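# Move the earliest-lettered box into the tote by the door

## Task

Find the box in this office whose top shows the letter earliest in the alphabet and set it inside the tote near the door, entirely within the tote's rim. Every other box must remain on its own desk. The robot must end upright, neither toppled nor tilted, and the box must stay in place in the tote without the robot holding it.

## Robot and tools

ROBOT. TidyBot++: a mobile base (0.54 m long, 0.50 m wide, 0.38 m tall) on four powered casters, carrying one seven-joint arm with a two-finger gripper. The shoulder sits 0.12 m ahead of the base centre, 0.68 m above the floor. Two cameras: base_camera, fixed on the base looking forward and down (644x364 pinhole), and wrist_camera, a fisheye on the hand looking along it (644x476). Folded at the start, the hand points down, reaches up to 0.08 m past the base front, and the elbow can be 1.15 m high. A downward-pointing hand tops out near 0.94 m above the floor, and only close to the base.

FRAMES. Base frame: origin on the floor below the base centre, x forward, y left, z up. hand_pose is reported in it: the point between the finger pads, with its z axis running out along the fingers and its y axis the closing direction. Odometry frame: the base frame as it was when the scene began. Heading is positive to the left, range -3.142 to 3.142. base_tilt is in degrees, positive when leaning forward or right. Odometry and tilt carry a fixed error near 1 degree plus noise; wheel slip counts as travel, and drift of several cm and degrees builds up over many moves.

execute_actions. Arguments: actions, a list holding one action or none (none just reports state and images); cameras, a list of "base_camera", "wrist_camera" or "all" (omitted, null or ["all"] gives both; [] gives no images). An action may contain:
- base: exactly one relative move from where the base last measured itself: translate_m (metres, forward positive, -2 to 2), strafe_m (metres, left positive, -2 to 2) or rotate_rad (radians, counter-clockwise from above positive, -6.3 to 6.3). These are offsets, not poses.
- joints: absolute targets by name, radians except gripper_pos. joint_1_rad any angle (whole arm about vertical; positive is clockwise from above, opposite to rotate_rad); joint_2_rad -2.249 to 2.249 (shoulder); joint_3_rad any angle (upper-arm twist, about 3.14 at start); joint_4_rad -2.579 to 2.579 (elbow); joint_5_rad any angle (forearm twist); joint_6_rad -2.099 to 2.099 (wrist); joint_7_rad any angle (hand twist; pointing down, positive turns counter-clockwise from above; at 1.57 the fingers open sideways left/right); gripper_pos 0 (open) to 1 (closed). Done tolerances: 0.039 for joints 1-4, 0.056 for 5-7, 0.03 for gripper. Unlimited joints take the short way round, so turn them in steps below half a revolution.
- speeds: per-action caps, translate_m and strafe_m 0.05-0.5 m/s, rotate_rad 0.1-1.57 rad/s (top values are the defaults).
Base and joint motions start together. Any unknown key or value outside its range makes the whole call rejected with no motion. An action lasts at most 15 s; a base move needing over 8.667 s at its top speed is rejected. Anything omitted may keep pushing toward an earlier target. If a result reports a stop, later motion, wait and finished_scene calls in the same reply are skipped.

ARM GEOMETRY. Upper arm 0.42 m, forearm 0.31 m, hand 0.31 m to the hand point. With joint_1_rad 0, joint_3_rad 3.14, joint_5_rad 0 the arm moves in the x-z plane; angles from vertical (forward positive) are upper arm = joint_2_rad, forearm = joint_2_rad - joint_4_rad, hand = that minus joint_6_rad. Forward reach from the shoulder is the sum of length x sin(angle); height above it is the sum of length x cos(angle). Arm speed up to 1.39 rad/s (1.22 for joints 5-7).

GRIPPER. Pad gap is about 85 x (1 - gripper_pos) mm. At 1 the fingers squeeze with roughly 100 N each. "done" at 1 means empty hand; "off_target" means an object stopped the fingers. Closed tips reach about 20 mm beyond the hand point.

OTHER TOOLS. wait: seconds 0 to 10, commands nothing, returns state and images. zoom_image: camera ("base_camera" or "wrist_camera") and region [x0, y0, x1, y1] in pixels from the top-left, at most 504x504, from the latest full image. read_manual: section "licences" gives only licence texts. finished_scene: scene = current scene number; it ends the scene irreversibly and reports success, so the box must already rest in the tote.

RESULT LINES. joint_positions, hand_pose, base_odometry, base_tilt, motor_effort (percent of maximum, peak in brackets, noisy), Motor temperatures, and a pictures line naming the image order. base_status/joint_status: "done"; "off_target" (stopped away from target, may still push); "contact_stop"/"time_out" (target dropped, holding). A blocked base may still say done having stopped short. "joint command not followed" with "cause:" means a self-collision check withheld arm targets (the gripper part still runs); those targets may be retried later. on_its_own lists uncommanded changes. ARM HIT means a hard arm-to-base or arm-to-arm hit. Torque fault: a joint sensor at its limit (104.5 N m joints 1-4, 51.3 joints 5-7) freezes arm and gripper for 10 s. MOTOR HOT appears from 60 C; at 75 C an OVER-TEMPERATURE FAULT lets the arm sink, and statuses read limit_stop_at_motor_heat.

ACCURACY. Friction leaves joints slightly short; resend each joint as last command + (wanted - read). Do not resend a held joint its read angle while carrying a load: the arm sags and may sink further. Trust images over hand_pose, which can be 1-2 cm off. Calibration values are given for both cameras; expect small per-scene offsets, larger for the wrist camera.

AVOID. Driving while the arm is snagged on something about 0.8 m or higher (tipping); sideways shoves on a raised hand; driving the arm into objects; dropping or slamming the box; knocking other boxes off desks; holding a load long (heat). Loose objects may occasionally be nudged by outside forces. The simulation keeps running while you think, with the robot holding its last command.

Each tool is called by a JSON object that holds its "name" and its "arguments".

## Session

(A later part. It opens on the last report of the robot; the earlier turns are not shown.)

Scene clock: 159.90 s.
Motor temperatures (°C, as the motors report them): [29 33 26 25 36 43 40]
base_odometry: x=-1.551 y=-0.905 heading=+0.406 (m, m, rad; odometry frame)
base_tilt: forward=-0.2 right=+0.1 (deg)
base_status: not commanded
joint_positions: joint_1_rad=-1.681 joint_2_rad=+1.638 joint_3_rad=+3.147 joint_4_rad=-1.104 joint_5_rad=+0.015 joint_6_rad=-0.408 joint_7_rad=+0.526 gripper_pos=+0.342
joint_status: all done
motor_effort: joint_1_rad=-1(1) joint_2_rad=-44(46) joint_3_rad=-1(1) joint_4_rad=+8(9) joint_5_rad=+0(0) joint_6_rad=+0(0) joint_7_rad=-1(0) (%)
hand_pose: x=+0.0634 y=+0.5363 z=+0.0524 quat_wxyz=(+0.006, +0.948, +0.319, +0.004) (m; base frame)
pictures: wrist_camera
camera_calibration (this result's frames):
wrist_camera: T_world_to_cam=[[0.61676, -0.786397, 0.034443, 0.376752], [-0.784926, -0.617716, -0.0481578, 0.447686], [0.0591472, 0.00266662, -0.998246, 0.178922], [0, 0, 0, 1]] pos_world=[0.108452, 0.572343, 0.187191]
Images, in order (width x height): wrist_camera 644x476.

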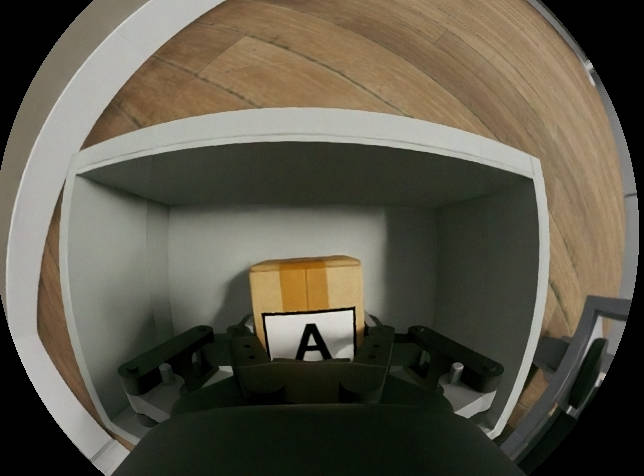

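{"name": "execute_actions", "arguments": {"actions": [{"joints":{"joint_2_rad":1.67,"joint_4_rad":-1.06}}], "cameras": []}}

{"name": "execute_actions", "arguments": {"actions": [{"joints":{"gripper_pos":0.1}}], "cameras": []}}

{"name": "execute_actions", "arguments": {"actions": [{"joints":{"joint_2_rad":1.25,"joint_4_rad":-1.41,"joint_6_rad":-0.49}}], "cameras": ["wrist_camera"]}}

Scene clock: 167.80 s.
Motor temperatures (°C, as the motors report them): [29 33 26 25 36 43 40]
base_odometry: x=-1.551 y=-0.905 heading=+0.406 (m, m, rad; odometry frame)
base_tilt: forward=-0.1 right=+0.2 (deg)
base_status: not commanded
joint_positions: joint_1_rad=-1.681 joint_2_rad=+1.667 joint_3_rad=+3.147 joint_4_rad=-1.071 joint_5_rad=+0.015 joint_6_rad=-0.408 joint_7_rad=+0.526 gripper_pos=+0.342
joint_status: all done
motor_effort: joint_1_rad=-1(1) joint_2_rad=-44(46) joint_3_rad=-1(1) joint_4_rad=+8(8) joint_5_rad=+0(0) joint_6_rad=+0(0) joint_7_rad=-1(1) (%)
hand_pose: x=+0.0631 y=+0.5381 z=+0.0408 quat_wxyz=(+0.003, +0.948, +0.319, +0.005) (m; base frame)
pictures: none
No camera images: the call's "cameras" was empty. Leave "cameras" out to get every camera's image.

Scene clock: 168.83 s.
Motor temperatures (°C, as the motors report them): [29 33 26 25 36 43 40]
base_odometry: x=-1.551 y=-0.905 heading=+0.406 (m, m, rad; odometry frame)
base_tilt: forward=-0.1 right=+0.1 (deg)
base_status: not commanded
joint_positions: joint_1_rad=-1.681 joint_2_rad=+1.667 joint_3_rad=+3.147 joint_4_rad=-1.071 joint_5_rad=+0.015 joint_6_rad=-0.408 joint_7_rad=+0.526 gripper_pos=+0.100
joint_status: all done
motor_effort: joint_1_rad=-1(1) joint_2_rad=-43(44) joint_3_rad=-1(1) joint_4_rad=+8(8) joint_5_rad=+0(0) joint_6_rad=+0(0) joint_7_rad=-1(1) (%)
hand_pose: x=+0.0631 y=+0.5381 z=+0.0408 quat_wxyz=(+0.003, +0.948, +0.319, +0.005) (m; base frame)
pictures: none
No camera images: the call's "cameras" was empty. Leave "cameras" out to get every camera's image.

Scene clock: 170.57 s.
Motor temperatures (°C, as the motors report them): [29 33 26 25 36 43 40]
base_odometry: x=-1.551 y=-0.905 heading=+0.406 (m, m, rad; odometry frame)
base_tilt: forward=-0.1 right=+0.1 (deg)
base_status: not commanded
joint_positions: joint_1_rad=-1.681 joint_2_rad=+1.250 joint_3_rad=+3.147 joint_4_rad=-1.396 joint_5_rad=+0.015 joint_6_rad=-0.466 joint_7_rad=+0.526 gripper_pos=+0.100
joint_status: all done
motor_effort: joint_1_rad=-1(1) joint_2_rad=-42(47) joint_3_rad=-1(1) joint_4_rad=+9(10) joint_5_rad=+0(0) joint_6_rad=+0(1) joint_7_rad=+0(0) (%)
hand_pose: x=+0.0616 y=+0.5549 z=+0.2266 quat_wxyz=(-0.013, +0.948, +0.318, +0.009) (m; base frame)
pictures: wrist_camera
camera_calibration (this result's frames):
wrist_camera: T_world_to_cam=[[0.615086, -0.788457, 0.00231699, 0.394974], [-0.786501, -0.613762, -0.0686532, 0.468757], [0.0555522, 0.0404053, -0.997638, 0.331964], [0, 0, 0, 1]] pos_world=[0.107294, 0.585712, 0.362447]
Images, in order (width x height): wrist_camera 644x476.

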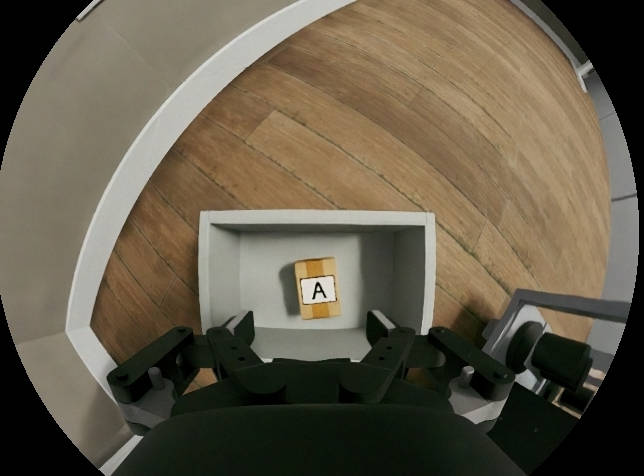

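{"name": "finished_scene", "arguments": {"scene": 1}}

The scene is finished: the task was done.


## Next scene

The same job, from a new start.

{"name": "execute_actions", "arguments": {"actions": []}}

Scene clock: 0.00 s.
Motor temperatures (°C, as the motors report them): [29 32 26 25 36 43 39]
base_odometry: x=+0.000 y=+0.000 heading=+0.000 (m, m, rad; odometry frame)
base_tilt: forward=-0.1 right=+0.2 (deg)
base_status: not commanded
joint_positions: joint_1_rad=+0.020 joint_2_rad=-0.309 joint_3_rad=+3.151 joint_4_rad=-2.554 joint_5_rad=-0.044 joint_6_rad=-0.920 joint_7_rad=+1.572 gripper_pos=+0.000
joint_status: not commanded
motor_effort: joint_1_rad=-1 joint_2_rad=+0 joint_3_rad=+0 joint_4_rad=+13 joint_5_rad=-1 joint_6_rad=-1 joint_7_rad=-2 (%)
hand_pose: x=+0.2300 y=+0.0092 z=+0.5755 quat_wxyz=(-0.019, +0.999, -0.027, -0.011) (m; base frame)
pictures: base_camera, wrist_camera
camera_calibration (this result's frames):
wrist_camera: T_world_to_cam=[[-0.0393704, -0.999085, -0.0167163, 0.0238219], [-0.999006, 0.0397059, -0.0202389, 0.305186], [0.0208841, 0.0159029, -0.999655, 0.702185], [0, 0, 0, 1]] pos_world=[0.291156, 0.000515633, 0.708517]
Images, in order (width x height): base_camera 644x364, wrist_camera 644x476.

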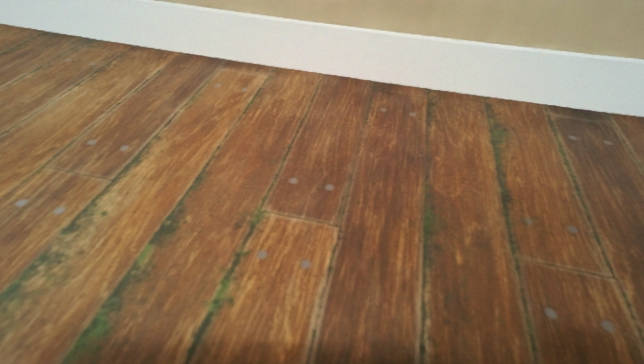

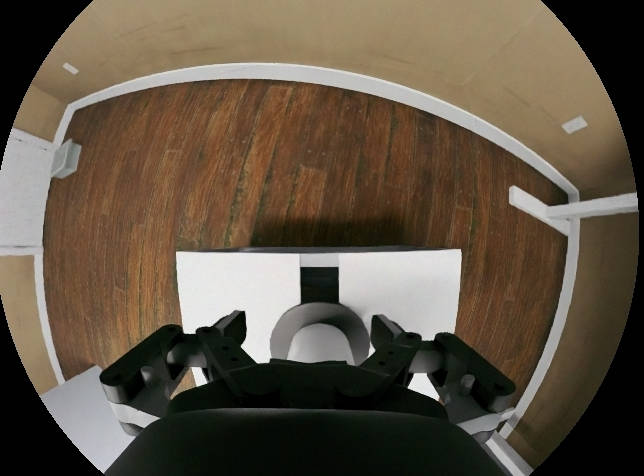

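{"name": "execute_actions", "arguments": {"actions": [{"base":{"rotate_rad":-1.8},"joints":{"joint_1_rad":-0.01,"joint_2_rad":0.2,"joint_4_rad":-0.3,"joint_5_rad":0.02,"joint_6_rad":-2.0}}]}}

Scene clock: 9.03 s.
Motor temperatures (°C, as the motors report them): [29 32 26 25 36 43 39]
base_odometry: x=+0.000 y=+0.000 heading=-1.799 (m, m, rad; odometry frame)
base_tilt: forward=-0.1 right=+0.2 (deg)
base_status: done
joint_positions: joint_1_rad=+0.006 joint_2_rad=+0.186 joint_3_rad=+3.151 joint_4_rad=-0.313 joint_5_rad=-0.004 joint_6_rad=-1.976 joint_7_rad=+1.572 gripper_pos=+0.000
joint_status: all done
motor_effort: joint_1_rad=-1(0) joint_2_rad=-18(19) joint_3_rad=+0(1) joint_4_rad=+12(19) joint_5_rad=+0(1) joint_6_rad=+6(6) joint_7_rad=-1(2) (%)
hand_pose: x=+0.5395 y=-0.0033 z=+1.1266 quat_wxyz=(+0.002, +0.945, -0.005, +0.327) (m; base frame)
pictures: base_camera, wrist_camera
camera_calibration (this result's frames):
wrist_camera: T_world_to_cam=[[-0.011846, -0.999574, 0.026668, -0.031002], [-0.758593, -0.00839175, -0.651511, 1.20744], [0.651457, -0.0279479, -0.75817, 0.634373], [0, 0, 0, 1]] pos_world=[0.502324, -0.00312682, 1.26845]
Images, in order (width x height): base_camera 644x364, wrist_camera 644x476.

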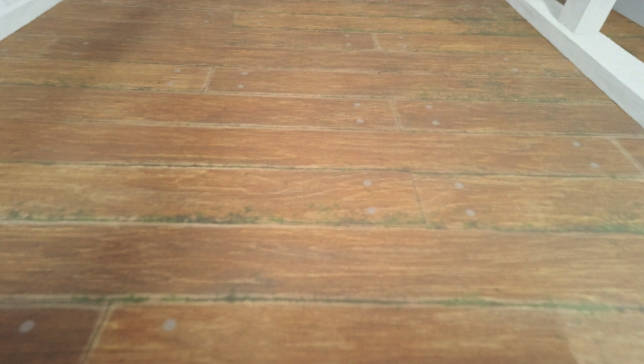

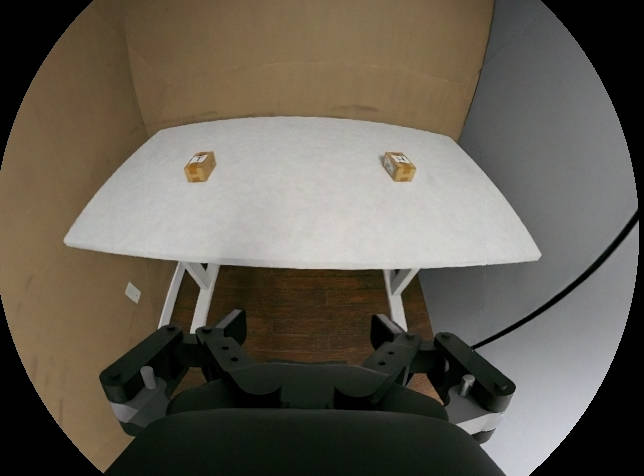

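{"name": "execute_actions", "arguments": {"actions": [{"base":{"translate_m":0.25}}], "cameras": ["wrist_camera"]}}

{"name": "zoom_image", "arguments": {"camera": "wrist_camera", "region": [120,150,480,280]}}

{"name": "execute_actions", "arguments": {"actions": [{"base":{"translate_m":-1.45},"joints":{"joint_1_rad":2.0,"joint_2_rad":-0.2}}]}}

Scene clock: 17.63 s.
Motor temperatures (°C, as the motors report them): [29 32 26 25 36 43 39]
base_odometry: x=-0.057 y=-0.244 heading=-1.800 (m, m, rad; odometry frame)
base_tilt: forward=-0.1 right=+0.1 (deg)
base_status: done
joint_positions: joint_1_rad=+0.005 joint_2_rad=+0.207 joint_3_rad=+3.151 joint_4_rad=-0.312 joint_5_rad=-0.003 joint_6_rad=-1.978 joint_7_rad=+1.572 gripper_pos=+0.000
joint_status: not commanded
motor_effort: joint_1_rad=-1(2) joint_2_rad=-19(22) joint_3_rad=+0(1) joint_4_rad=+12(14) joint_5_rad=+0(0) joint_6_rad=+6(7) joint_7_rad=-1(1) (%)
hand_pose: x=+0.5483 y=-0.0034 z=+1.1178 quat_wxyz=(+0.003, +0.948, -0.005, +0.317) (m; base frame)
pictures: wrist_camera
camera_calibration (this result's frames):
wrist_camera: T_world_to_cam=[[-0.0117064, -0.999558, 0.0273374, -0.0316275], [-0.772418, -0.00832234, -0.63506, 1.19756], [0.635006, -0.0285501, -0.771979, 0.646433], [0, 0, 0, 1]] pos_world=[0.51416, -0.00319123, 1.26042]
Images, in order (width x height): wrist_camera 644x476.

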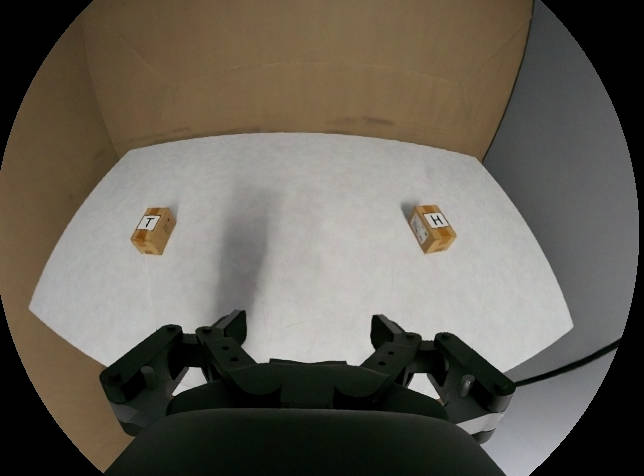

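Region (120, 150, 480, 280) of wrist_camera's 644x476 image, scaled by 1.400; it fills the top 182 rows of this view, and the rest is white.

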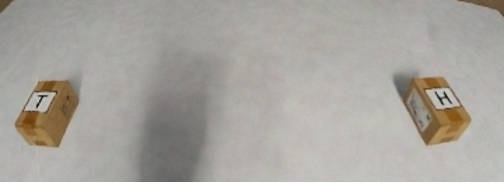

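Scene clock: 22.03 s.
Motor temperatures (°C, as the motors report them): [29 32 26 25 36 43 39]
base_odometry: x=+0.274 y=+1.168 heading=-1.801 (m, m, rad; odometry frame)
base_tilt: forward=-0.1 right=+0.1 (deg)
base_status: done
joint_positions: joint_1_rad=+1.986 joint_2_rad=-0.191 joint_3_rad=+3.151 joint_4_rad=-0.312 joint_5_rad=+0.002 joint_6_rad=-1.978 joint_7_rad=+1.572 gripper_pos=+0.000
joint_status: all done
motor_effort: joint_1_rad=-1(1) joint_2_rad=+1(23) joint_3_rad=+0(1) joint_4_rad=+7(14) joint_5_rad=+0(1) joint_6_rad=+8(8) joint_7_rad=-1(1) (%)
hand_pose: x=+0.0254 y=-0.2066 z=+1.2501 quat_wxyz=(+0.418, +0.470, -0.729, +0.270) (m; base frame)
pictures: base_camera, wrist_camera
camera_calibration (this result's frames):
wrist_camera: T_world_to_cam=[[-0.906256, 0.422088, 0.0232564, 0.0770575], [0.177956, 0.430832, -0.884712, 1.25466], [-0.383446, -0.797637, -0.465558, 0.558715], [0, 0, 0, 1]] pos_world=[0.0607955, -0.127423, 1.36834]
Images, in order (width x height): base_camera 644x364, wrist_camera 644x476.

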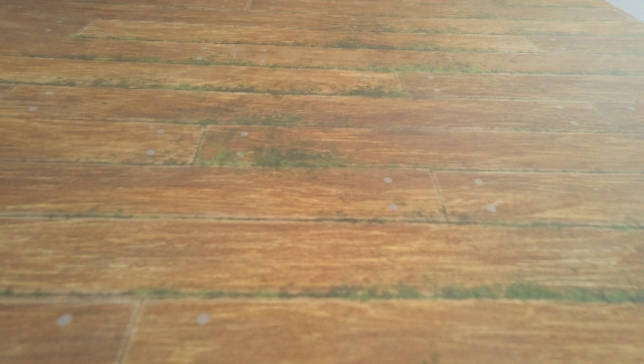

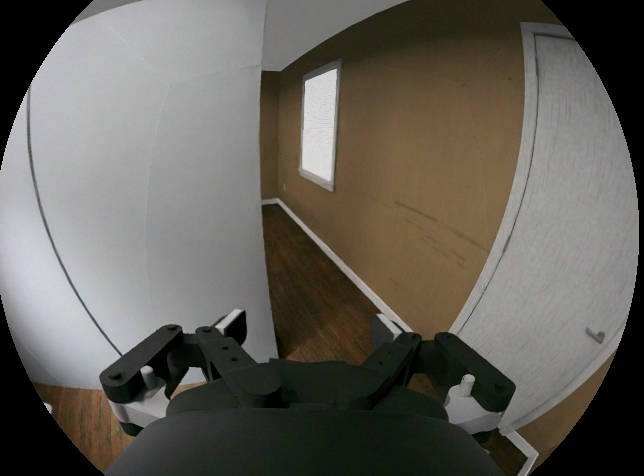

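{"name": "execute_actions", "arguments": {"actions": [{"base":{"strafe_m":-0.25},"joints":{"joint_1_rad":1.585}}], "cameras": []}}

{"name": "execute_actions", "arguments": {"actions": [{"base":{"translate_m":-0.5},"joints":{"joint_4_rad":-0.8}}]}}

Scene clock: 30.00 s.
Motor temperatures (°C, as the motors report them): [29 32 26 25 36 43 39]
base_odometry: x=+0.031 y=+1.225 heading=-1.802 (m, m, rad; odometry frame)
base_tilt: forward=-0.2 right=+0.1 (deg)
base_status: done
joint_positions: joint_1_rad=+1.599 joint_2_rad=-0.193 joint_3_rad=+3.151 joint_4_rad=-0.310 joint_5_rad=+0.002 joint_6_rad=-1.979 joint_7_rad=+1.572 gripper_pos=+0.000
joint_status: all done
motor_effort: joint_1_rad=-1(1) joint_2_rad=+0(5) joint_3_rad=+0(1) joint_4_rad=+7(9) joint_5_rad=+0(1) joint_6_rad=+8(9) joint_7_rad=+0(0) (%)
hand_pose: x=+0.1104 y=-0.2253 z=+1.2509 quat_wxyz=(+0.360, +0.601, -0.624, +0.346) (m; base frame)
pictures: none
No camera images: the call's "cameras" was empty. Leave "cameras" out to get every camera's image.

Scene clock: 32.37 s.
Motor temperatures (°C, as the motors report them): [29 32 26 25 36 43 39]
base_odometry: x=+0.145 y=+1.712 heading=-1.801 (m, m, rad; odometry frame)
base_tilt: forward=-0.1 right=+0.2 (deg)
base_status: done
joint_positions: joint_1_rad=+1.599 joint_2_rad=-0.198 joint_3_rad=+3.151 joint_4_rad=-0.788 joint_5_rad=+0.003 joint_6_rad=-1.979 joint_7_rad=+1.572 gripper_pos=+0.000
joint_status: all done
motor_effort: joint_1_rad=-1(2) joint_2_rad=-5(6) joint_3_rad=+0(2) joint_4_rad=+13(13) joint_5_rad=+0(1) joint_6_rad=+5(9) joint_7_rad=-1(1) (%)
hand_pose: x=+0.1090 y=-0.2609 z=+1.0938 quat_wxyz=(+0.203, +0.665, -0.691, +0.196) (m; base frame)
pictures: base_camera, wrist_camera
camera_calibration (this result's frames):
wrist_camera: T_world_to_cam=[[-0.998984, 0.0368039, 0.0260072, 0.0860079], [0.0150387, 0.816271, -0.577473, 0.90709], [-0.0424822, -0.576495, -0.815995, 0.878544], [0, 0, 0, 1]] pos_world=[0.109601, -0.237121, 1.23847]
Images, in order (width x height): base_camera 644x364, wrist_camera 644x476.

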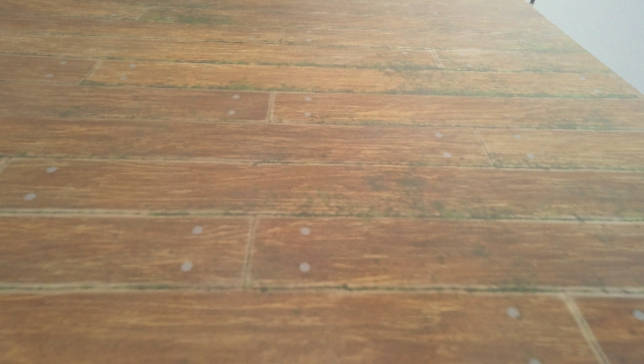

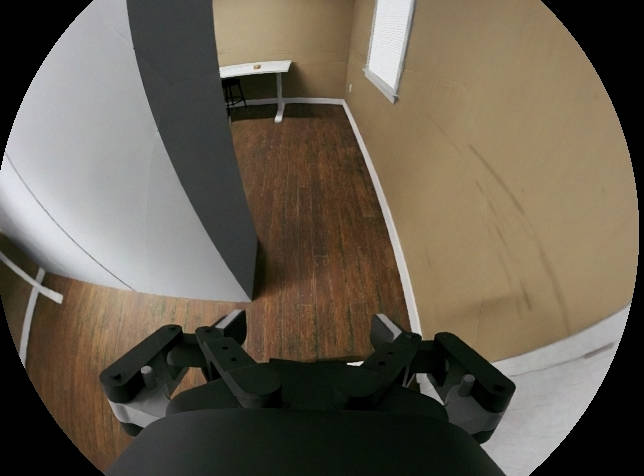

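{"name": "execute_actions", "arguments": {"actions": [{"base":{"strafe_m":-2},"joints":{"joint_1_rad":0.9,"joint_4_rad":-0.5}}]}}

Scene clock: 43.30 s.
Motor temperatures (°C, as the motors report them): [29 32 26 25 36 43 39]
base_odometry: x=-1.802 y=+2.170 heading=-1.801 (m, m, rad; odometry frame)
base_tilt: forward=-0.1 right=+0.2 (deg)
base_status: done
joint_positions: joint_1_rad=+0.914 joint_2_rad=-0.198 joint_3_rad=+3.151 joint_4_rad=-0.515 joint_5_rad=+0.003 joint_6_rad=-1.979 joint_7_rad=+1.572 gripper_pos=+0.000
joint_status: all done
motor_effort: joint_1_rad=-1(0) joint_2_rad=-1(6) joint_3_rad=+0(1) joint_4_rad=+10(14) joint_5_rad=+0(0) joint_6_rad=+7(7) joint_7_rad=-1(1) (%)
hand_pose: x=+0.2684 y=-0.1983 z=+1.1866 quat_wxyz=(+0.183, +0.816, -0.407, +0.367) (m; base frame)
pictures: base_camera, wrist_camera
camera_calibration (this result's frames):
wrist_camera: T_world_to_cam=[[-0.801648, -0.597266, 0.0251756, 0.0628054], [-0.392098, 0.49355, -0.776317, 1.18845], [0.451242, -0.632204, -0.62984, 0.632663], [0, 0, 0, 1]] pos_world=[0.230854, -0.149077, 1.31951]
Images, in order (width x height): base_camera 644x364, wrist_camera 644x476.

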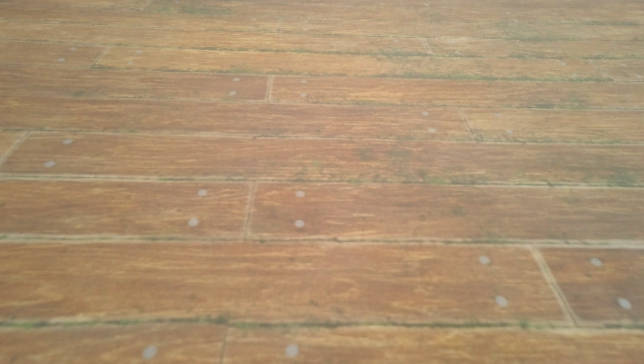

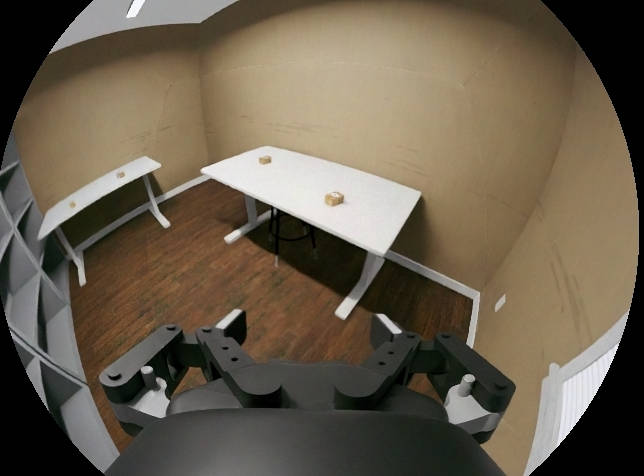

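{"name": "execute_actions", "arguments": {"actions": [{"base":{"translate_m":1.0},"joints":{"joint_1_rad":1.58,"joint_2_rad":0.65,"joint_4_rad":-0.1,"joint_6_rad":-1.8}}], "cameras": ["wrist_camera"]}}

{"name": "zoom_image", "arguments": {"camera": "wrist_camera", "region": [100,130,330,310]}}

{"name": "zoom_image", "arguments": {"camera": "wrist_camera", "region": [330,170,560,330]}}

{"name": "execute_actions", "arguments": {"actions": [{"base":{"translate_m":0.7},"joints":{"joint_1_rad":-0.2,"joint_2_rad":0.55}}]}}

Scene clock: 54.30 s.
Motor temperatures (°C, as the motors report them): [29 32 26 25 36 43 39]
base_odometry: x=-2.031 y=+1.197 heading=-1.801 (m, m, rad; odometry frame)
base_tilt: forward=-0.1 right=+0.1 (deg)
base_status: done
joint_positions: joint_1_rad=+1.574 joint_2_rad=+0.653 joint_3_rad=+3.151 joint_4_rad=-0.115 joint_5_rad=+0.003 joint_6_rad=-1.823 joint_7_rad=+1.572 gripper_pos=+0.000
joint_status: all done
motor_effort: joint_1_rad=-1(2) joint_2_rad=-36(39) joint_3_rad=-1(1) joint_4_rad=+16(17) joint_5_rad=+0(1) joint_6_rad=+5(9) joint_7_rad=-1(0) (%)
hand_pose: x=+0.1140 y=-0.6369 z=+0.9766 quat_wxyz=(+0.196, +0.677, -0.684, +0.188) (m; base frame)
pictures: wrist_camera
camera_calibration (this result's frames):
wrist_camera: T_world_to_cam=[[-0.99936, 0.00992416, 0.034357, 0.0826716], [-0.0109885, 0.829029, -0.559098, 1.13944], [-0.0340315, -0.559118, -0.828389, 0.588571], [0, 0, 0, 1]] pos_world=[0.115169, -0.616369, 1.12178]
Images, in order (width x height): wrist_camera 644x476.

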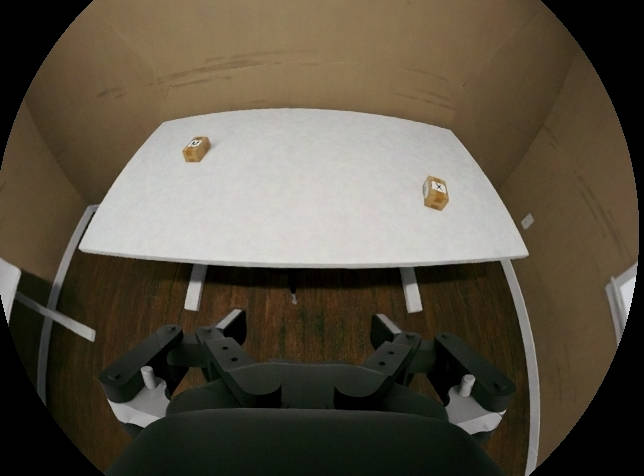

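Region (100, 130, 330, 310) of wrist_camera's 644x476 image, scaled by 2.191; it fills the top 394 rows of this view, and the rest is white.

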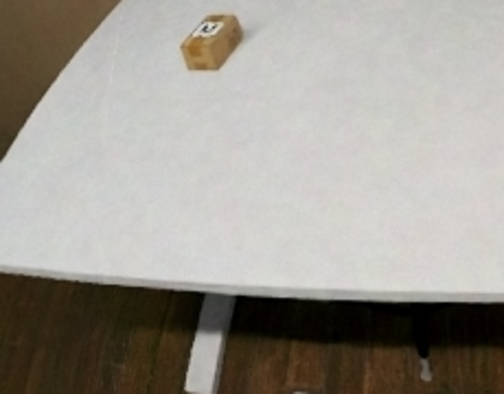

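Region (330, 170, 560, 330) of wrist_camera's 644x476 image, scaled by 2.191; it fills the top 351 rows of this view, and the rest is white.

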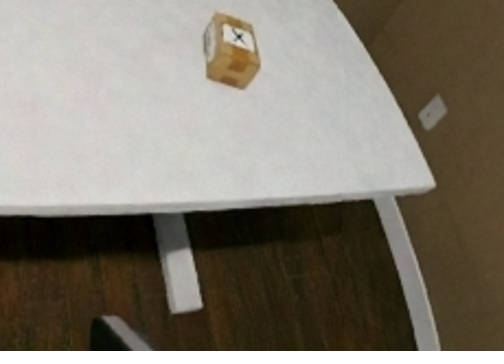

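Scene clock: 57.37 s.
Motor temperatures (°C, as the motors report them): [29 32 26 25 36 43 39]
base_odometry: x=-2.191 y=+0.515 heading=-1.802 (m, m, rad; odometry frame)
base_tilt: forward=-0.2 right=+0.2 (deg)
base_status: done
joint_positions: joint_1_rad=-0.193 joint_2_rad=+0.559 joint_3_rad=+3.151 joint_4_rad=-0.115 joint_5_rad=+0.004 joint_6_rad=-1.817 joint_7_rad=+1.572 gripper_pos=+0.000
joint_status: all done
motor_effort: joint_1_rad=-1(6) joint_2_rad=-33(39) joint_3_rad=-1(2) joint_4_rad=+15(16) joint_5_rad=+0(1) joint_6_rad=+6(6) joint_7_rad=-1(1) (%)
hand_pose: x=+0.7164 y=+0.1137 z=+1.0364 quat_wxyz=(-0.025, +0.943, +0.088, +0.319) (m; base frame)
pictures: base_camera, wrist_camera
camera_calibration (this result's frames):
wrist_camera: T_world_to_cam=[[0.181128, -0.982849, 0.0346456, -0.0580091], [-0.751523, -0.161049, -0.639747, 1.28391], [0.634354, 0.0898392, -0.767804, 0.462887], [0, 0, 0, 1]] pos_world=[0.681763, 0.108173, 1.1788]
Images, in order (width x height): base_camera 644x364, wrist_camera 644x476.

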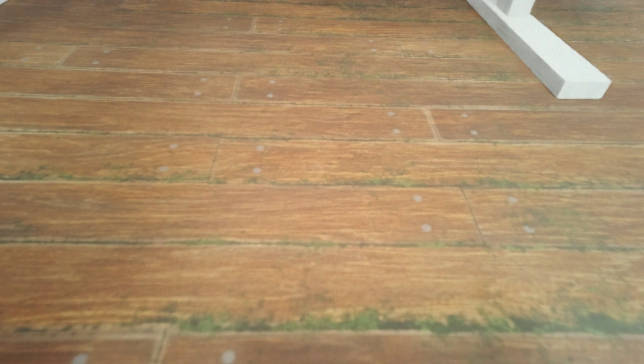

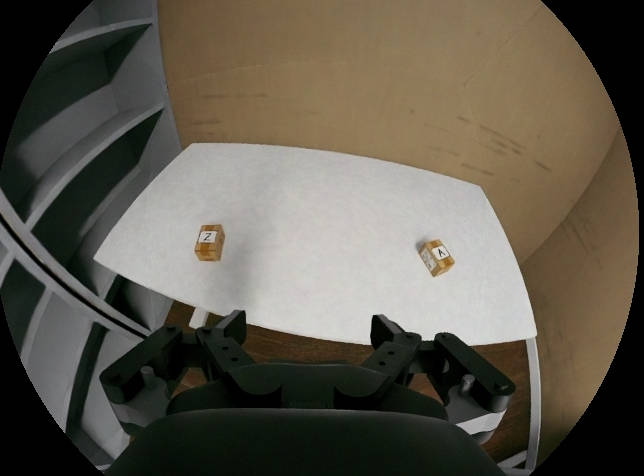

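{"name": "execute_actions", "arguments": {"actions": [{"base":{"translate_m":0.37},"joints":{"joint_1_rad":0.34,"joint_2_rad":0.5,"joint_4_rad":-0.56,"joint_6_rad":-2.09}}]}}

Scene clock: 66.53 s.
Motor temperatures (°C, as the motors report them): [29 32 26 25 36 43 39]
base_odometry: x=-2.276 y=+0.155 heading=-1.802 (m, m, rad; odometry frame)
base_tilt: forward=-0.1 right=+0.2 (deg)
base_status: done
joint_positions: joint_1_rad=+0.329 joint_2_rad=+0.510 joint_3_rad=+3.151 joint_4_rad=-0.548 joint_5_rad=+0.004 joint_6_rad=-2.066 joint_7_rad=+1.572 gripper_pos=+0.000
joint_status: all done
motor_effort: joint_1_rad=-1(1) joint_2_rad=-32(37) joint_3_rad=+0(1) joint_4_rad=+16(18) joint_5_rad=+0(1) joint_6_rad=+0(7) joint_7_rad=-1(1) (%)
hand_pose: x=+0.5771 y=-0.1595 z=+0.8919 quat_wxyz=(+0.006, +0.986, -0.168, +0.008) (m; base frame)
pictures: base_camera, wrist_camera
camera_calibration (this result's frames):
wrist_camera: T_world_to_cam=[[-0.317511, -0.947788, 0.0297296, 0.00145835], [-0.947003, 0.315326, -0.0612752, 0.715673], [0.0487015, -0.0476095, -0.997678, 0.98593], [0, 0, 0, 1]] pos_world=[0.630192, -0.177348, 1.02745]
Images, in order (width x height): base_camera 644x364, wrist_camera 644x476.

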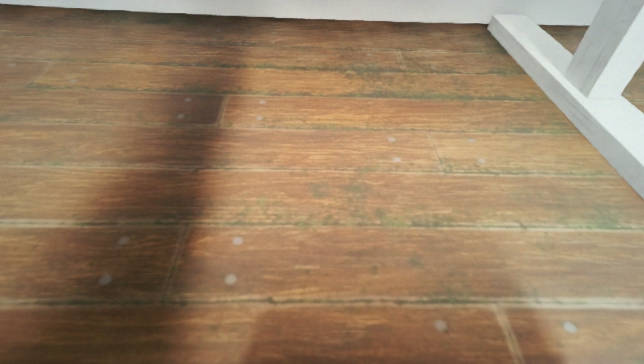

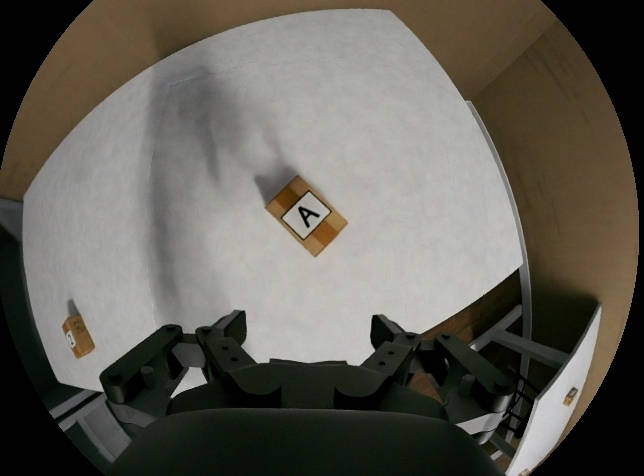

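{"name": "execute_actions", "arguments": {"actions": [{"base":{"translate_m":0.025},"joints":{"joint_1_rad":0.345,"joint_2_rad":0.63,"joint_4_rad":-0.69,"joint_6_rad":-1.805,"joint_7_rad":2.4}}], "cameras": ["wrist_camera"]}}

Scene clock: 79.60 s.
Motor temperatures (°C, as the motors report them): [29 32 26 25 36 43 39]
base_odometry: x=-2.282 y=+0.130 heading=-1.802 (m, m, rad; odometry frame)
base_tilt: forward=-0.1 right=+0.2 (deg)
base_status: done
joint_positions: joint_1_rad=+0.332 joint_2_rad=+0.635 joint_3_rad=+3.151 joint_4_rad=-0.681 joint_5_rad=+0.004 joint_6_rad=-1.821 joint_7_rad=+2.390 gripper_pos=+0.000
joint_status: all done
motor_effort: joint_1_rad=-1(3) joint_2_rad=-38(41) joint_3_rad=-1(2) joint_4_rad=+17(19) joint_5_rad=+0(0) joint_6_rad=+0(1) joint_7_rad=-1(1) (%)
hand_pose: x=+0.6425 y=-0.1847 z=+0.7885 quat_wxyz=(+0.005, +0.972, +0.236, -0.001) (m; base frame)
pictures: wrist_camera
camera_calibration (this result's frames):
wrist_camera: T_world_to_cam=[[0.472786, -0.88064, 0.0307695, -0.494741], [-0.879823, -0.473707, -0.0388991, 0.572603], [0.0488318, -0.00868076, -0.998769, 0.886338], [0, 0, 0, 1]] pos_world=[0.694415, -0.156749, 0.922744]
Images, in order (width x height): wrist_camera 644x476.

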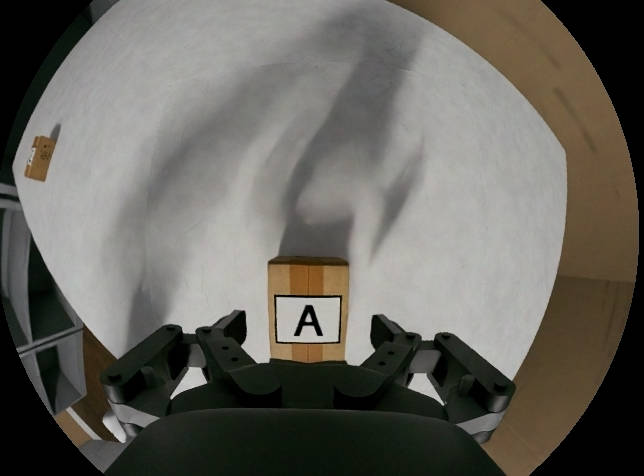

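{"name": "execute_actions", "arguments": {"actions": [{"joints":{"joint_2_rad":0.6,"joint_4_rad":-0.88,"joint_6_rad":-1.64}}], "cameras": []}}

{"name": "execute_actions", "arguments": {"actions": [{"joints":{"gripper_pos":1}}], "cameras": ["wrist_camera"]}}

Scene clock: 85.43 s.
Motor temperatures (°C, as the motors report them): [29 32 26 25 36 43 39]
base_odometry: x=-2.282 y=+0.130 heading=-1.802 (m, m, rad; odometry frame)
base_tilt: forward=-0.1 right=+0.2 (deg)
base_status: not commanded
joint_positions: joint_1_rad=+0.332 joint_2_rad=+0.613 joint_3_rad=+3.151 joint_4_rad=-0.869 joint_5_rad=+0.004 joint_6_rad=-1.662 joint_7_rad=+2.390 gripper_pos=+0.000
joint_status: all done
motor_effort: joint_1_rad=-1(1) joint_2_rad=-37(40) joint_3_rad=+0(1) joint_4_rad=+18(19) joint_5_rad=+0(0) joint_6_rad=+0(1) joint_7_rad=-1(0) (%)
hand_pose: x=+0.6419 y=-0.1849 z=+0.7425 quat_wxyz=(+0.004, +0.972, +0.237, -0.004) (m; base frame)
pictures: none
No camera images: the call's "cameras" was empty. Leave "cameras" out to get every camera's image.

Scene clock: 86.53 s.
Motor temperatures (°C, as the motors report them): [29 32 26 25 36 43 39]
base_odometry: x=-2.282 y=+0.130 heading=-1.802 (m, m, rad; odometry frame)
base_tilt: forward=-0.1 right=+0.1 (deg)
base_status: not commanded
joint_positions: joint_1_rad=+0.332 joint_2_rad=+0.605 joint_3_rad=+3.151 joint_4_rad=-0.871 joint_5_rad=+0.004 joint_6_rad=-1.662 joint_7_rad=+2.390 gripper_pos=+0.348
joint_status: gripper_pos off_target (ended at +0.348, target +1.000)
motor_effort: joint_1_rad=-1(1) joint_2_rad=-38(39) joint_3_rad=+0(1) joint_4_rad=+18(19) joint_5_rad=+0(0) joint_6_rad=+0(1) joint_7_rad=-1(1) (%)
hand_pose: x=+0.6409 y=-0.1846 z=+0.7463 quat_wxyz=(+0.005, +0.972, +0.237, -0.001) (m; base frame)
pictures: wrist_camera
camera_calibration (this result's frames):
wrist_camera: T_world_to_cam=[[0.473243, -0.88041, 0.0303317, -0.492545], [-0.879601, -0.47414, -0.0386531, 0.569265], [0.048412, -0.00838747, -0.998792, 0.844575], [0, 0, 0, 1]] pos_world=[0.692932, -0.156646, 0.880499]
Images, in order (width x height): wrist_camera 644x476.

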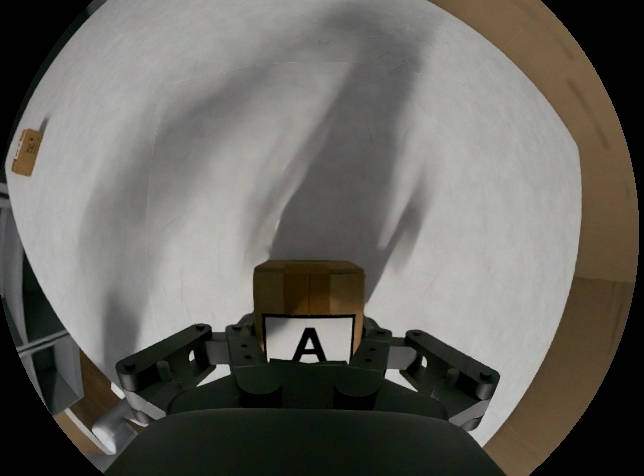

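{"name": "execute_actions", "arguments": {"actions": [{"joints":{"joint_2_rad":0.3},"base":{"translate_m":-0.095},"speeds":{"translate_m":0.15}}], "cameras": []}}

{"name": "execute_actions", "arguments": {"actions": [{"joints":{"joint_1_rad":-1.585,"joint_2_rad":0.0,"joint_4_rad":-1.2,"joint_7_rad":1.55},"base":{"translate_m":-2}}], "cameras": ["wrist_camera"]}}

{"name": "execute_actions", "arguments": {"actions": [{"joints":{"joint_2_rad":0.7,"joint_4_rad":-1.6,"joint_6_rad":-0.84},"base":{"strafe_m":2}}], "cameras": ["wrist_camera"]}}

Scene clock: 98.90 s.
Motor temperatures (°C, as the motors report them): [29 33 26 25 36 43 39]
base_odometry: x=-2.261 y=+0.223 heading=-1.802 (m, m, rad; odometry frame)
base_tilt: forward=-0.1 right=+0.2 (deg)
base_status: done
joint_positions: joint_1_rad=+0.334 joint_2_rad=+0.303 joint_3_rad=+3.151 joint_4_rad=-0.876 joint_5_rad=+0.004 joint_6_rad=-1.660 joint_7_rad=+2.390 gripper_pos=+0.348
joint_status: all done
motor_effort: joint_1_rad=-1(1) joint_2_rad=-28(43) joint_3_rad=+0(1) joint_4_rad=+19(20) joint_5_rad=+0(0) joint_6_rad=+3(4) joint_7_rad=-1(1) (%)
hand_pose: x=+0.5986 y=-0.1706 z=+0.9065 quat_wxyz=(+0.086, +0.961, +0.233, +0.124) (m; base frame)
pictures: none
No camera images: the call's "cameras" was empty. Leave "cameras" out to get every camera's image.

Scene clock: 104.27 s.
Motor temperatures (°C, as the motors report them): [29 33 26 25 36 43 39]
base_odometry: x=-1.803 y=+2.170 heading=-1.802 (m, m, rad; odometry frame)
base_tilt: forward=-0.1 right=+0.1 (deg)
base_status: done
joint_positions: joint_1_rad=-1.577 joint_2_rad=+0.016 joint_3_rad=+3.151 joint_4_rad=-1.187 joint_5_rad=+0.004 joint_6_rad=-1.659 joint_7_rad=+1.578 gripper_pos=+0.348
joint_status: all done
motor_effort: joint_1_rad=-1(1) joint_2_rad=-18(31) joint_3_rad=+0(1) joint_4_rad=+19(19) joint_5_rad=+0(1) joint_6_rad=+3(3) joint_7_rad=-1(1) (%)
hand_pose: x=+0.1203 y=+0.3860 z=+0.9165 quat_wxyz=(-0.096, +0.699, +0.701, +0.101) (m; base frame)
pictures: wrist_camera
camera_calibration (this result's frames):
wrist_camera: T_world_to_cam=[[0.999474, 0.0109589, 0.0305278, -0.15653], [0.0200954, -0.948011, -0.317601, 0.718715], [0.0254601, 0.318047, -0.947733, 0.874559], [0, 0, 0, 1]] pos_world=[0.119739, 0.404915, 1.06189]
Images, in order (width x height): wrist_camera 644x476.

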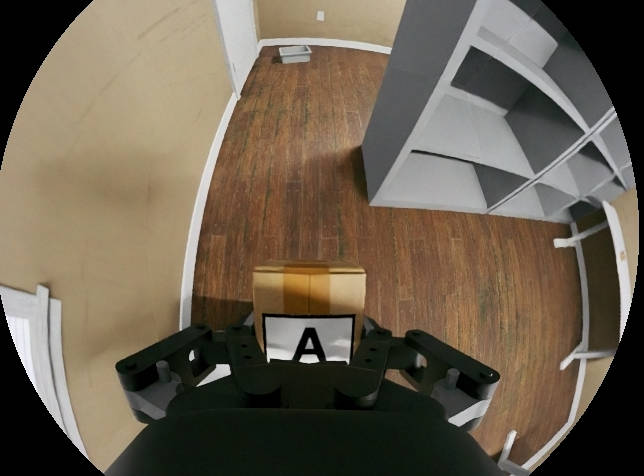

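Scene clock: 109.63 s.
Motor temperatures (°C, as the motors report them): [29 33 26 25 36 43 39]
base_odometry: x=+0.144 y=+1.714 heading=-1.801 (m, m, rad; odometry frame)
base_tilt: forward=-0.1 right=+0.1 (deg)
base_status: done
joint_positions: joint_1_rad=-1.577 joint_2_rad=+0.705 joint_3_rad=+3.151 joint_4_rad=-1.590 joint_5_rad=+0.004 joint_6_rad=-0.858 joint_7_rad=+1.578 gripper_pos=+0.348
joint_status: all done
motor_effort: joint_1_rad=-1(2) joint_2_rad=-36(41) joint_3_rad=-1(1) joint_4_rad=+14(19) joint_5_rad=+0(0) joint_6_rad=+0(4) joint_7_rad=-1(1) (%)
hand_pose: x=+0.1205 y=+0.5047 z=+0.4825 quat_wxyz=(+0.007, +0.704, +0.710, -0.001) (m; base frame)
pictures: wrist_camera
camera_calibration (this result's frames):
wrist_camera: T_world_to_cam=[[0.999237, 0.0247229, 0.0302221, -0.151547], [0.0256854, -0.999161, -0.0318849, 0.580709], [0.0294084, 0.0326369, -0.999035, 0.593777], [0, 0, 0, 1]] pos_world=[0.119053, 0.564589, 0.616299]
Images, in order (width x height): wrist_camera 644x476.

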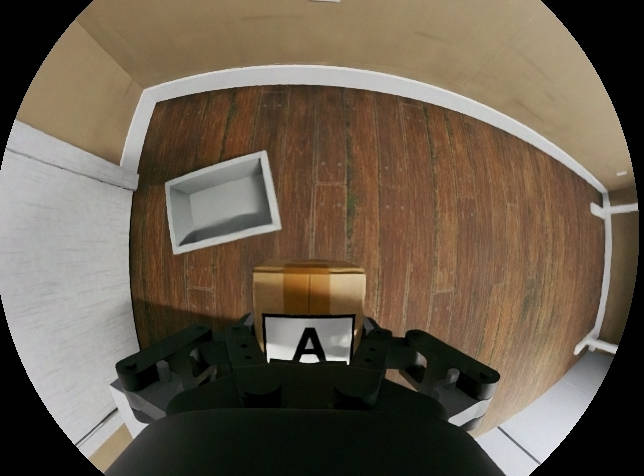

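{"name": "execute_actions", "arguments": {"actions": [{"joints":{"joint_1_rad":-2.045,"joint_2_rad":1.255,"joint_4_rad":-1.4,"joint_6_rad":-0.46,"joint_7_rad":1.34},"base":{"strafe_m":0.156}}], "cameras": ["wrist_camera"]}}

Scene clock: 120.13 s.
Motor temperatures (°C, as the motors report them): [29 33 26 25 36 43 39]
base_odometry: x=+0.296 y=+1.678 heading=-1.801 (m, m, rad; odometry frame)
base_tilt: forward=-0.1 right=+0.1 (deg)
base_status: done
joint_positions: joint_1_rad=-2.042 joint_2_rad=+1.261 joint_3_rad=+3.151 joint_4_rad=-1.417 joint_5_rad=+0.004 joint_6_rad=-0.484 joint_7_rad=+1.368 gripper_pos=+0.348
joint_status: all done
motor_effort: joint_1_rad=-1(1) joint_2_rad=-43(46) joint_3_rad=-1(2) joint_4_rad=+9(15) joint_5_rad=+0(1) joint_6_rad=+0(2) joint_7_rad=-1(2) (%)
hand_pose: x=-0.1191 y=+0.4793 z=+0.2175 quat_wxyz=(+0.011, +0.606, +0.796, +0.001) (m; base frame)
pictures: wrist_camera
camera_calibration (this result's frames):
wrist_camera: T_world_to_cam=[[0.959045, 0.281002, 0.0356528, -0.0322528], [0.281973, -0.959073, -0.0259005, 0.563071], [0.0269155, 0.0348929, -0.999029, 0.335527], [0, 0, 0, 1]] pos_world=[-0.13687, 0.537382, 0.350935]
Images, in order (width x height): wrist_camera 644x476.

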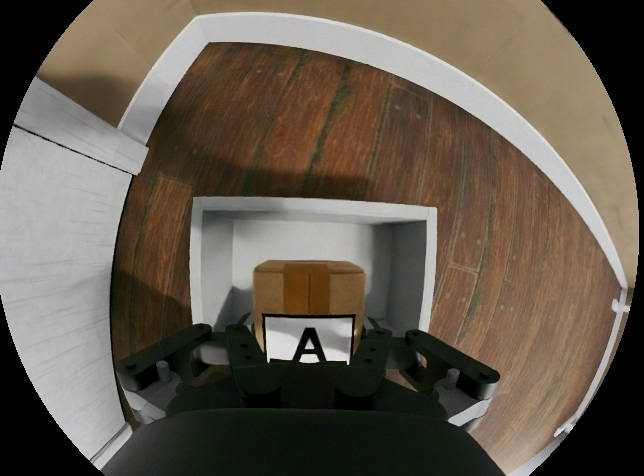

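{"name": "execute_actions", "arguments": {"actions": [{"joints":{"joint_2_rad":1.63,"joint_4_rad":-1.09,"joint_6_rad":-0.385}}], "cameras": []}}

{"name": "execute_actions", "arguments": {"actions": [{"joints":{"joint_2_rad":1.67,"joint_4_rad":-1.06}}], "cameras": []}}

{"name": "execute_actions", "arguments": {"actions": [{"joints":{"gripper_pos":0.1}}], "cameras": []}}

{"name": "execute_actions", "arguments": {"actions": [{"joints":{"joint_2_rad":1.25,"joint_4_rad":-1.43,"joint_6_rad":-0.5}}], "cameras": ["wrist_camera"]}}

Scene clock: 133.33 s.
Motor temperatures (°C, as the motors report them): [29 33 26 25 36 43 39]
base_odometry: x=+0.296 y=+1.678 heading=-1.801 (m, m, rad; odometry frame)
base_tilt: forward=-0.1 right=+0.1 (deg)
base_status: not commanded
joint_positions: joint_1_rad=-2.042 joint_2_rad=+1.638 joint_3_rad=+3.151 joint_4_rad=-1.105 joint_5_rad=+0.004 joint_6_rad=-0.408 joint_7_rad=+1.368 gripper_pos=+0.348
joint_status: all done
motor_effort: joint_1_rad=-1(1) joint_2_rad=-44(46) joint_3_rad=+0(1) joint_4_rad=+8(9) joint_5_rad=+0(0) joint_6_rad=+0(0) joint_7_rad=+0(1) (%)
hand_pose: x=-0.1212 y=+0.4828 z=+0.0527 quat_wxyz=(+0.007, +0.604, +0.797, +0.003) (m; base frame)
pictures: none
No camera images: the call's "cameras" was empty. Leave "cameras" out to get every camera's image.

Scene clock: 134.10 s.
Motor temperatures (°C, as the motors report them): [29 33 26 25 36 43 39]
base_odometry: x=+0.296 y=+1.678 heading=-1.801 (m, m, rad; odometry frame)
base_tilt: forward=-0.1 right=+0.1 (deg)
base_status: not commanded
joint_positions: joint_1_rad=-2.042 joint_2_rad=+1.668 joint_3_rad=+3.151 joint_4_rad=-1.071 joint_5_rad=+0.004 joint_6_rad=-0.407 joint_7_rad=+1.368 gripper_pos=+0.348
joint_status: all done
motor_effort: joint_1_rad=-1(1) joint_2_rad=-45(45) joint_3_rad=-1(1) joint_4_rad=+8(8) joint_5_rad=+0(0) joint_6_rad=+0(0) joint_7_rad=+0(1) (%)
hand_pose: x=-0.1216 y=+0.4834 z=+0.0402 quat_wxyz=(+0.005, +0.604, +0.797, +0.004) (m; base frame)
pictures: none
No camera images: the call's "cameras" was empty. Leave "cameras" out to get every camera's image.

Scene clock: 135.13 s.
Motor temperatures (°C, as the motors report them): [29 33 26 25 36 43 39]
base_odometry: x=+0.296 y=+1.678 heading=-1.801 (m, m, rad; odometry frame)
base_tilt: forward=-0.2 right=+0.1 (deg)
base_status: not commanded
joint_positions: joint_1_rad=-2.042 joint_2_rad=+1.668 joint_3_rad=+3.151 joint_4_rad=-1.071 joint_5_rad=+0.004 joint_6_rad=-0.407 joint_7_rad=+1.368 gripper_pos=+0.100
joint_status: all done
motor_effort: joint_1_rad=-1(1) joint_2_rad=-43(44) joint_3_rad=-1(1) joint_4_rad=+7(8) joint_5_rad=+0(0) joint_6_rad=+0(0) joint_7_rad=-1(1) (%)
hand_pose: x=-0.1216 y=+0.4834 z=+0.0402 quat_wxyz=(+0.005, +0.604, +0.797, +0.004) (m; base frame)
pictures: none
No camera images: the call's "cameras" was empty. Leave "cameras" out to get every camera's image.

Scene clock: 136.87 s.
Motor temperatures (°C, as the motors report them): [29 34 26 25 36 43 39]
base_odometry: x=+0.296 y=+1.678 heading=-1.801 (m, m, rad; odometry frame)
base_tilt: forward=-0.2 right=+0.1 (deg)
base_status: not commanded
joint_positions: joint_1_rad=-2.042 joint_2_rad=+1.250 joint_3_rad=+3.151 joint_4_rad=-1.414 joint_5_rad=+0.004 joint_6_rad=-0.477 joint_7_rad=+1.368 gripper_pos=+0.100
joint_status: all done
motor_effort: joint_1_rad=-1(1) joint_2_rad=-42(46) joint_3_rad=-1(1) joint_4_rad=+9(9) joint_5_rad=+0(0) joint_6_rad=+0(1) joint_7_rad=-1(1) (%)
hand_pose: x=-0.1230 y=+0.4868 z=+0.2237 quat_wxyz=(+0.003, +0.606, +0.796, +0.005) (m; base frame)
pictures: wrist_camera
camera_calibration (this result's frames):
wrist_camera: T_world_to_cam=[[0.959323, 0.280496, 0.0319713, -0.0298116], [0.281745, -0.958412, -0.0454483, 0.575537], [0.0178936, 0.0526073, -0.998455, 0.33169], [0, 0, 0, 1]] pos_world=[-0.139491, 0.542515, 0.358288]
Images, in order (width x height): wrist_camera 644x476.

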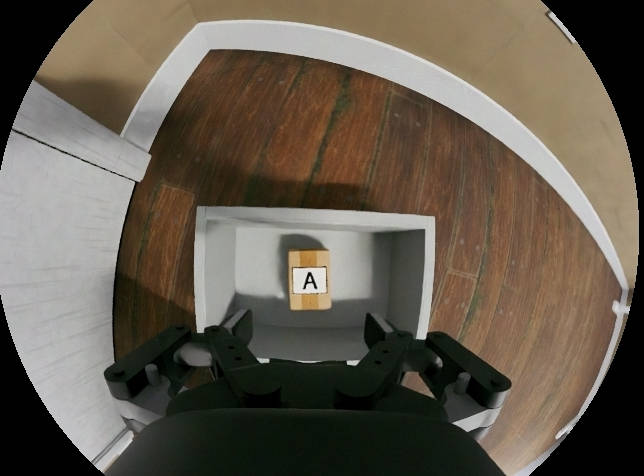

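{"name": "finished_scene", "arguments": {"scene": 2}}

The scene is finished: the task was done.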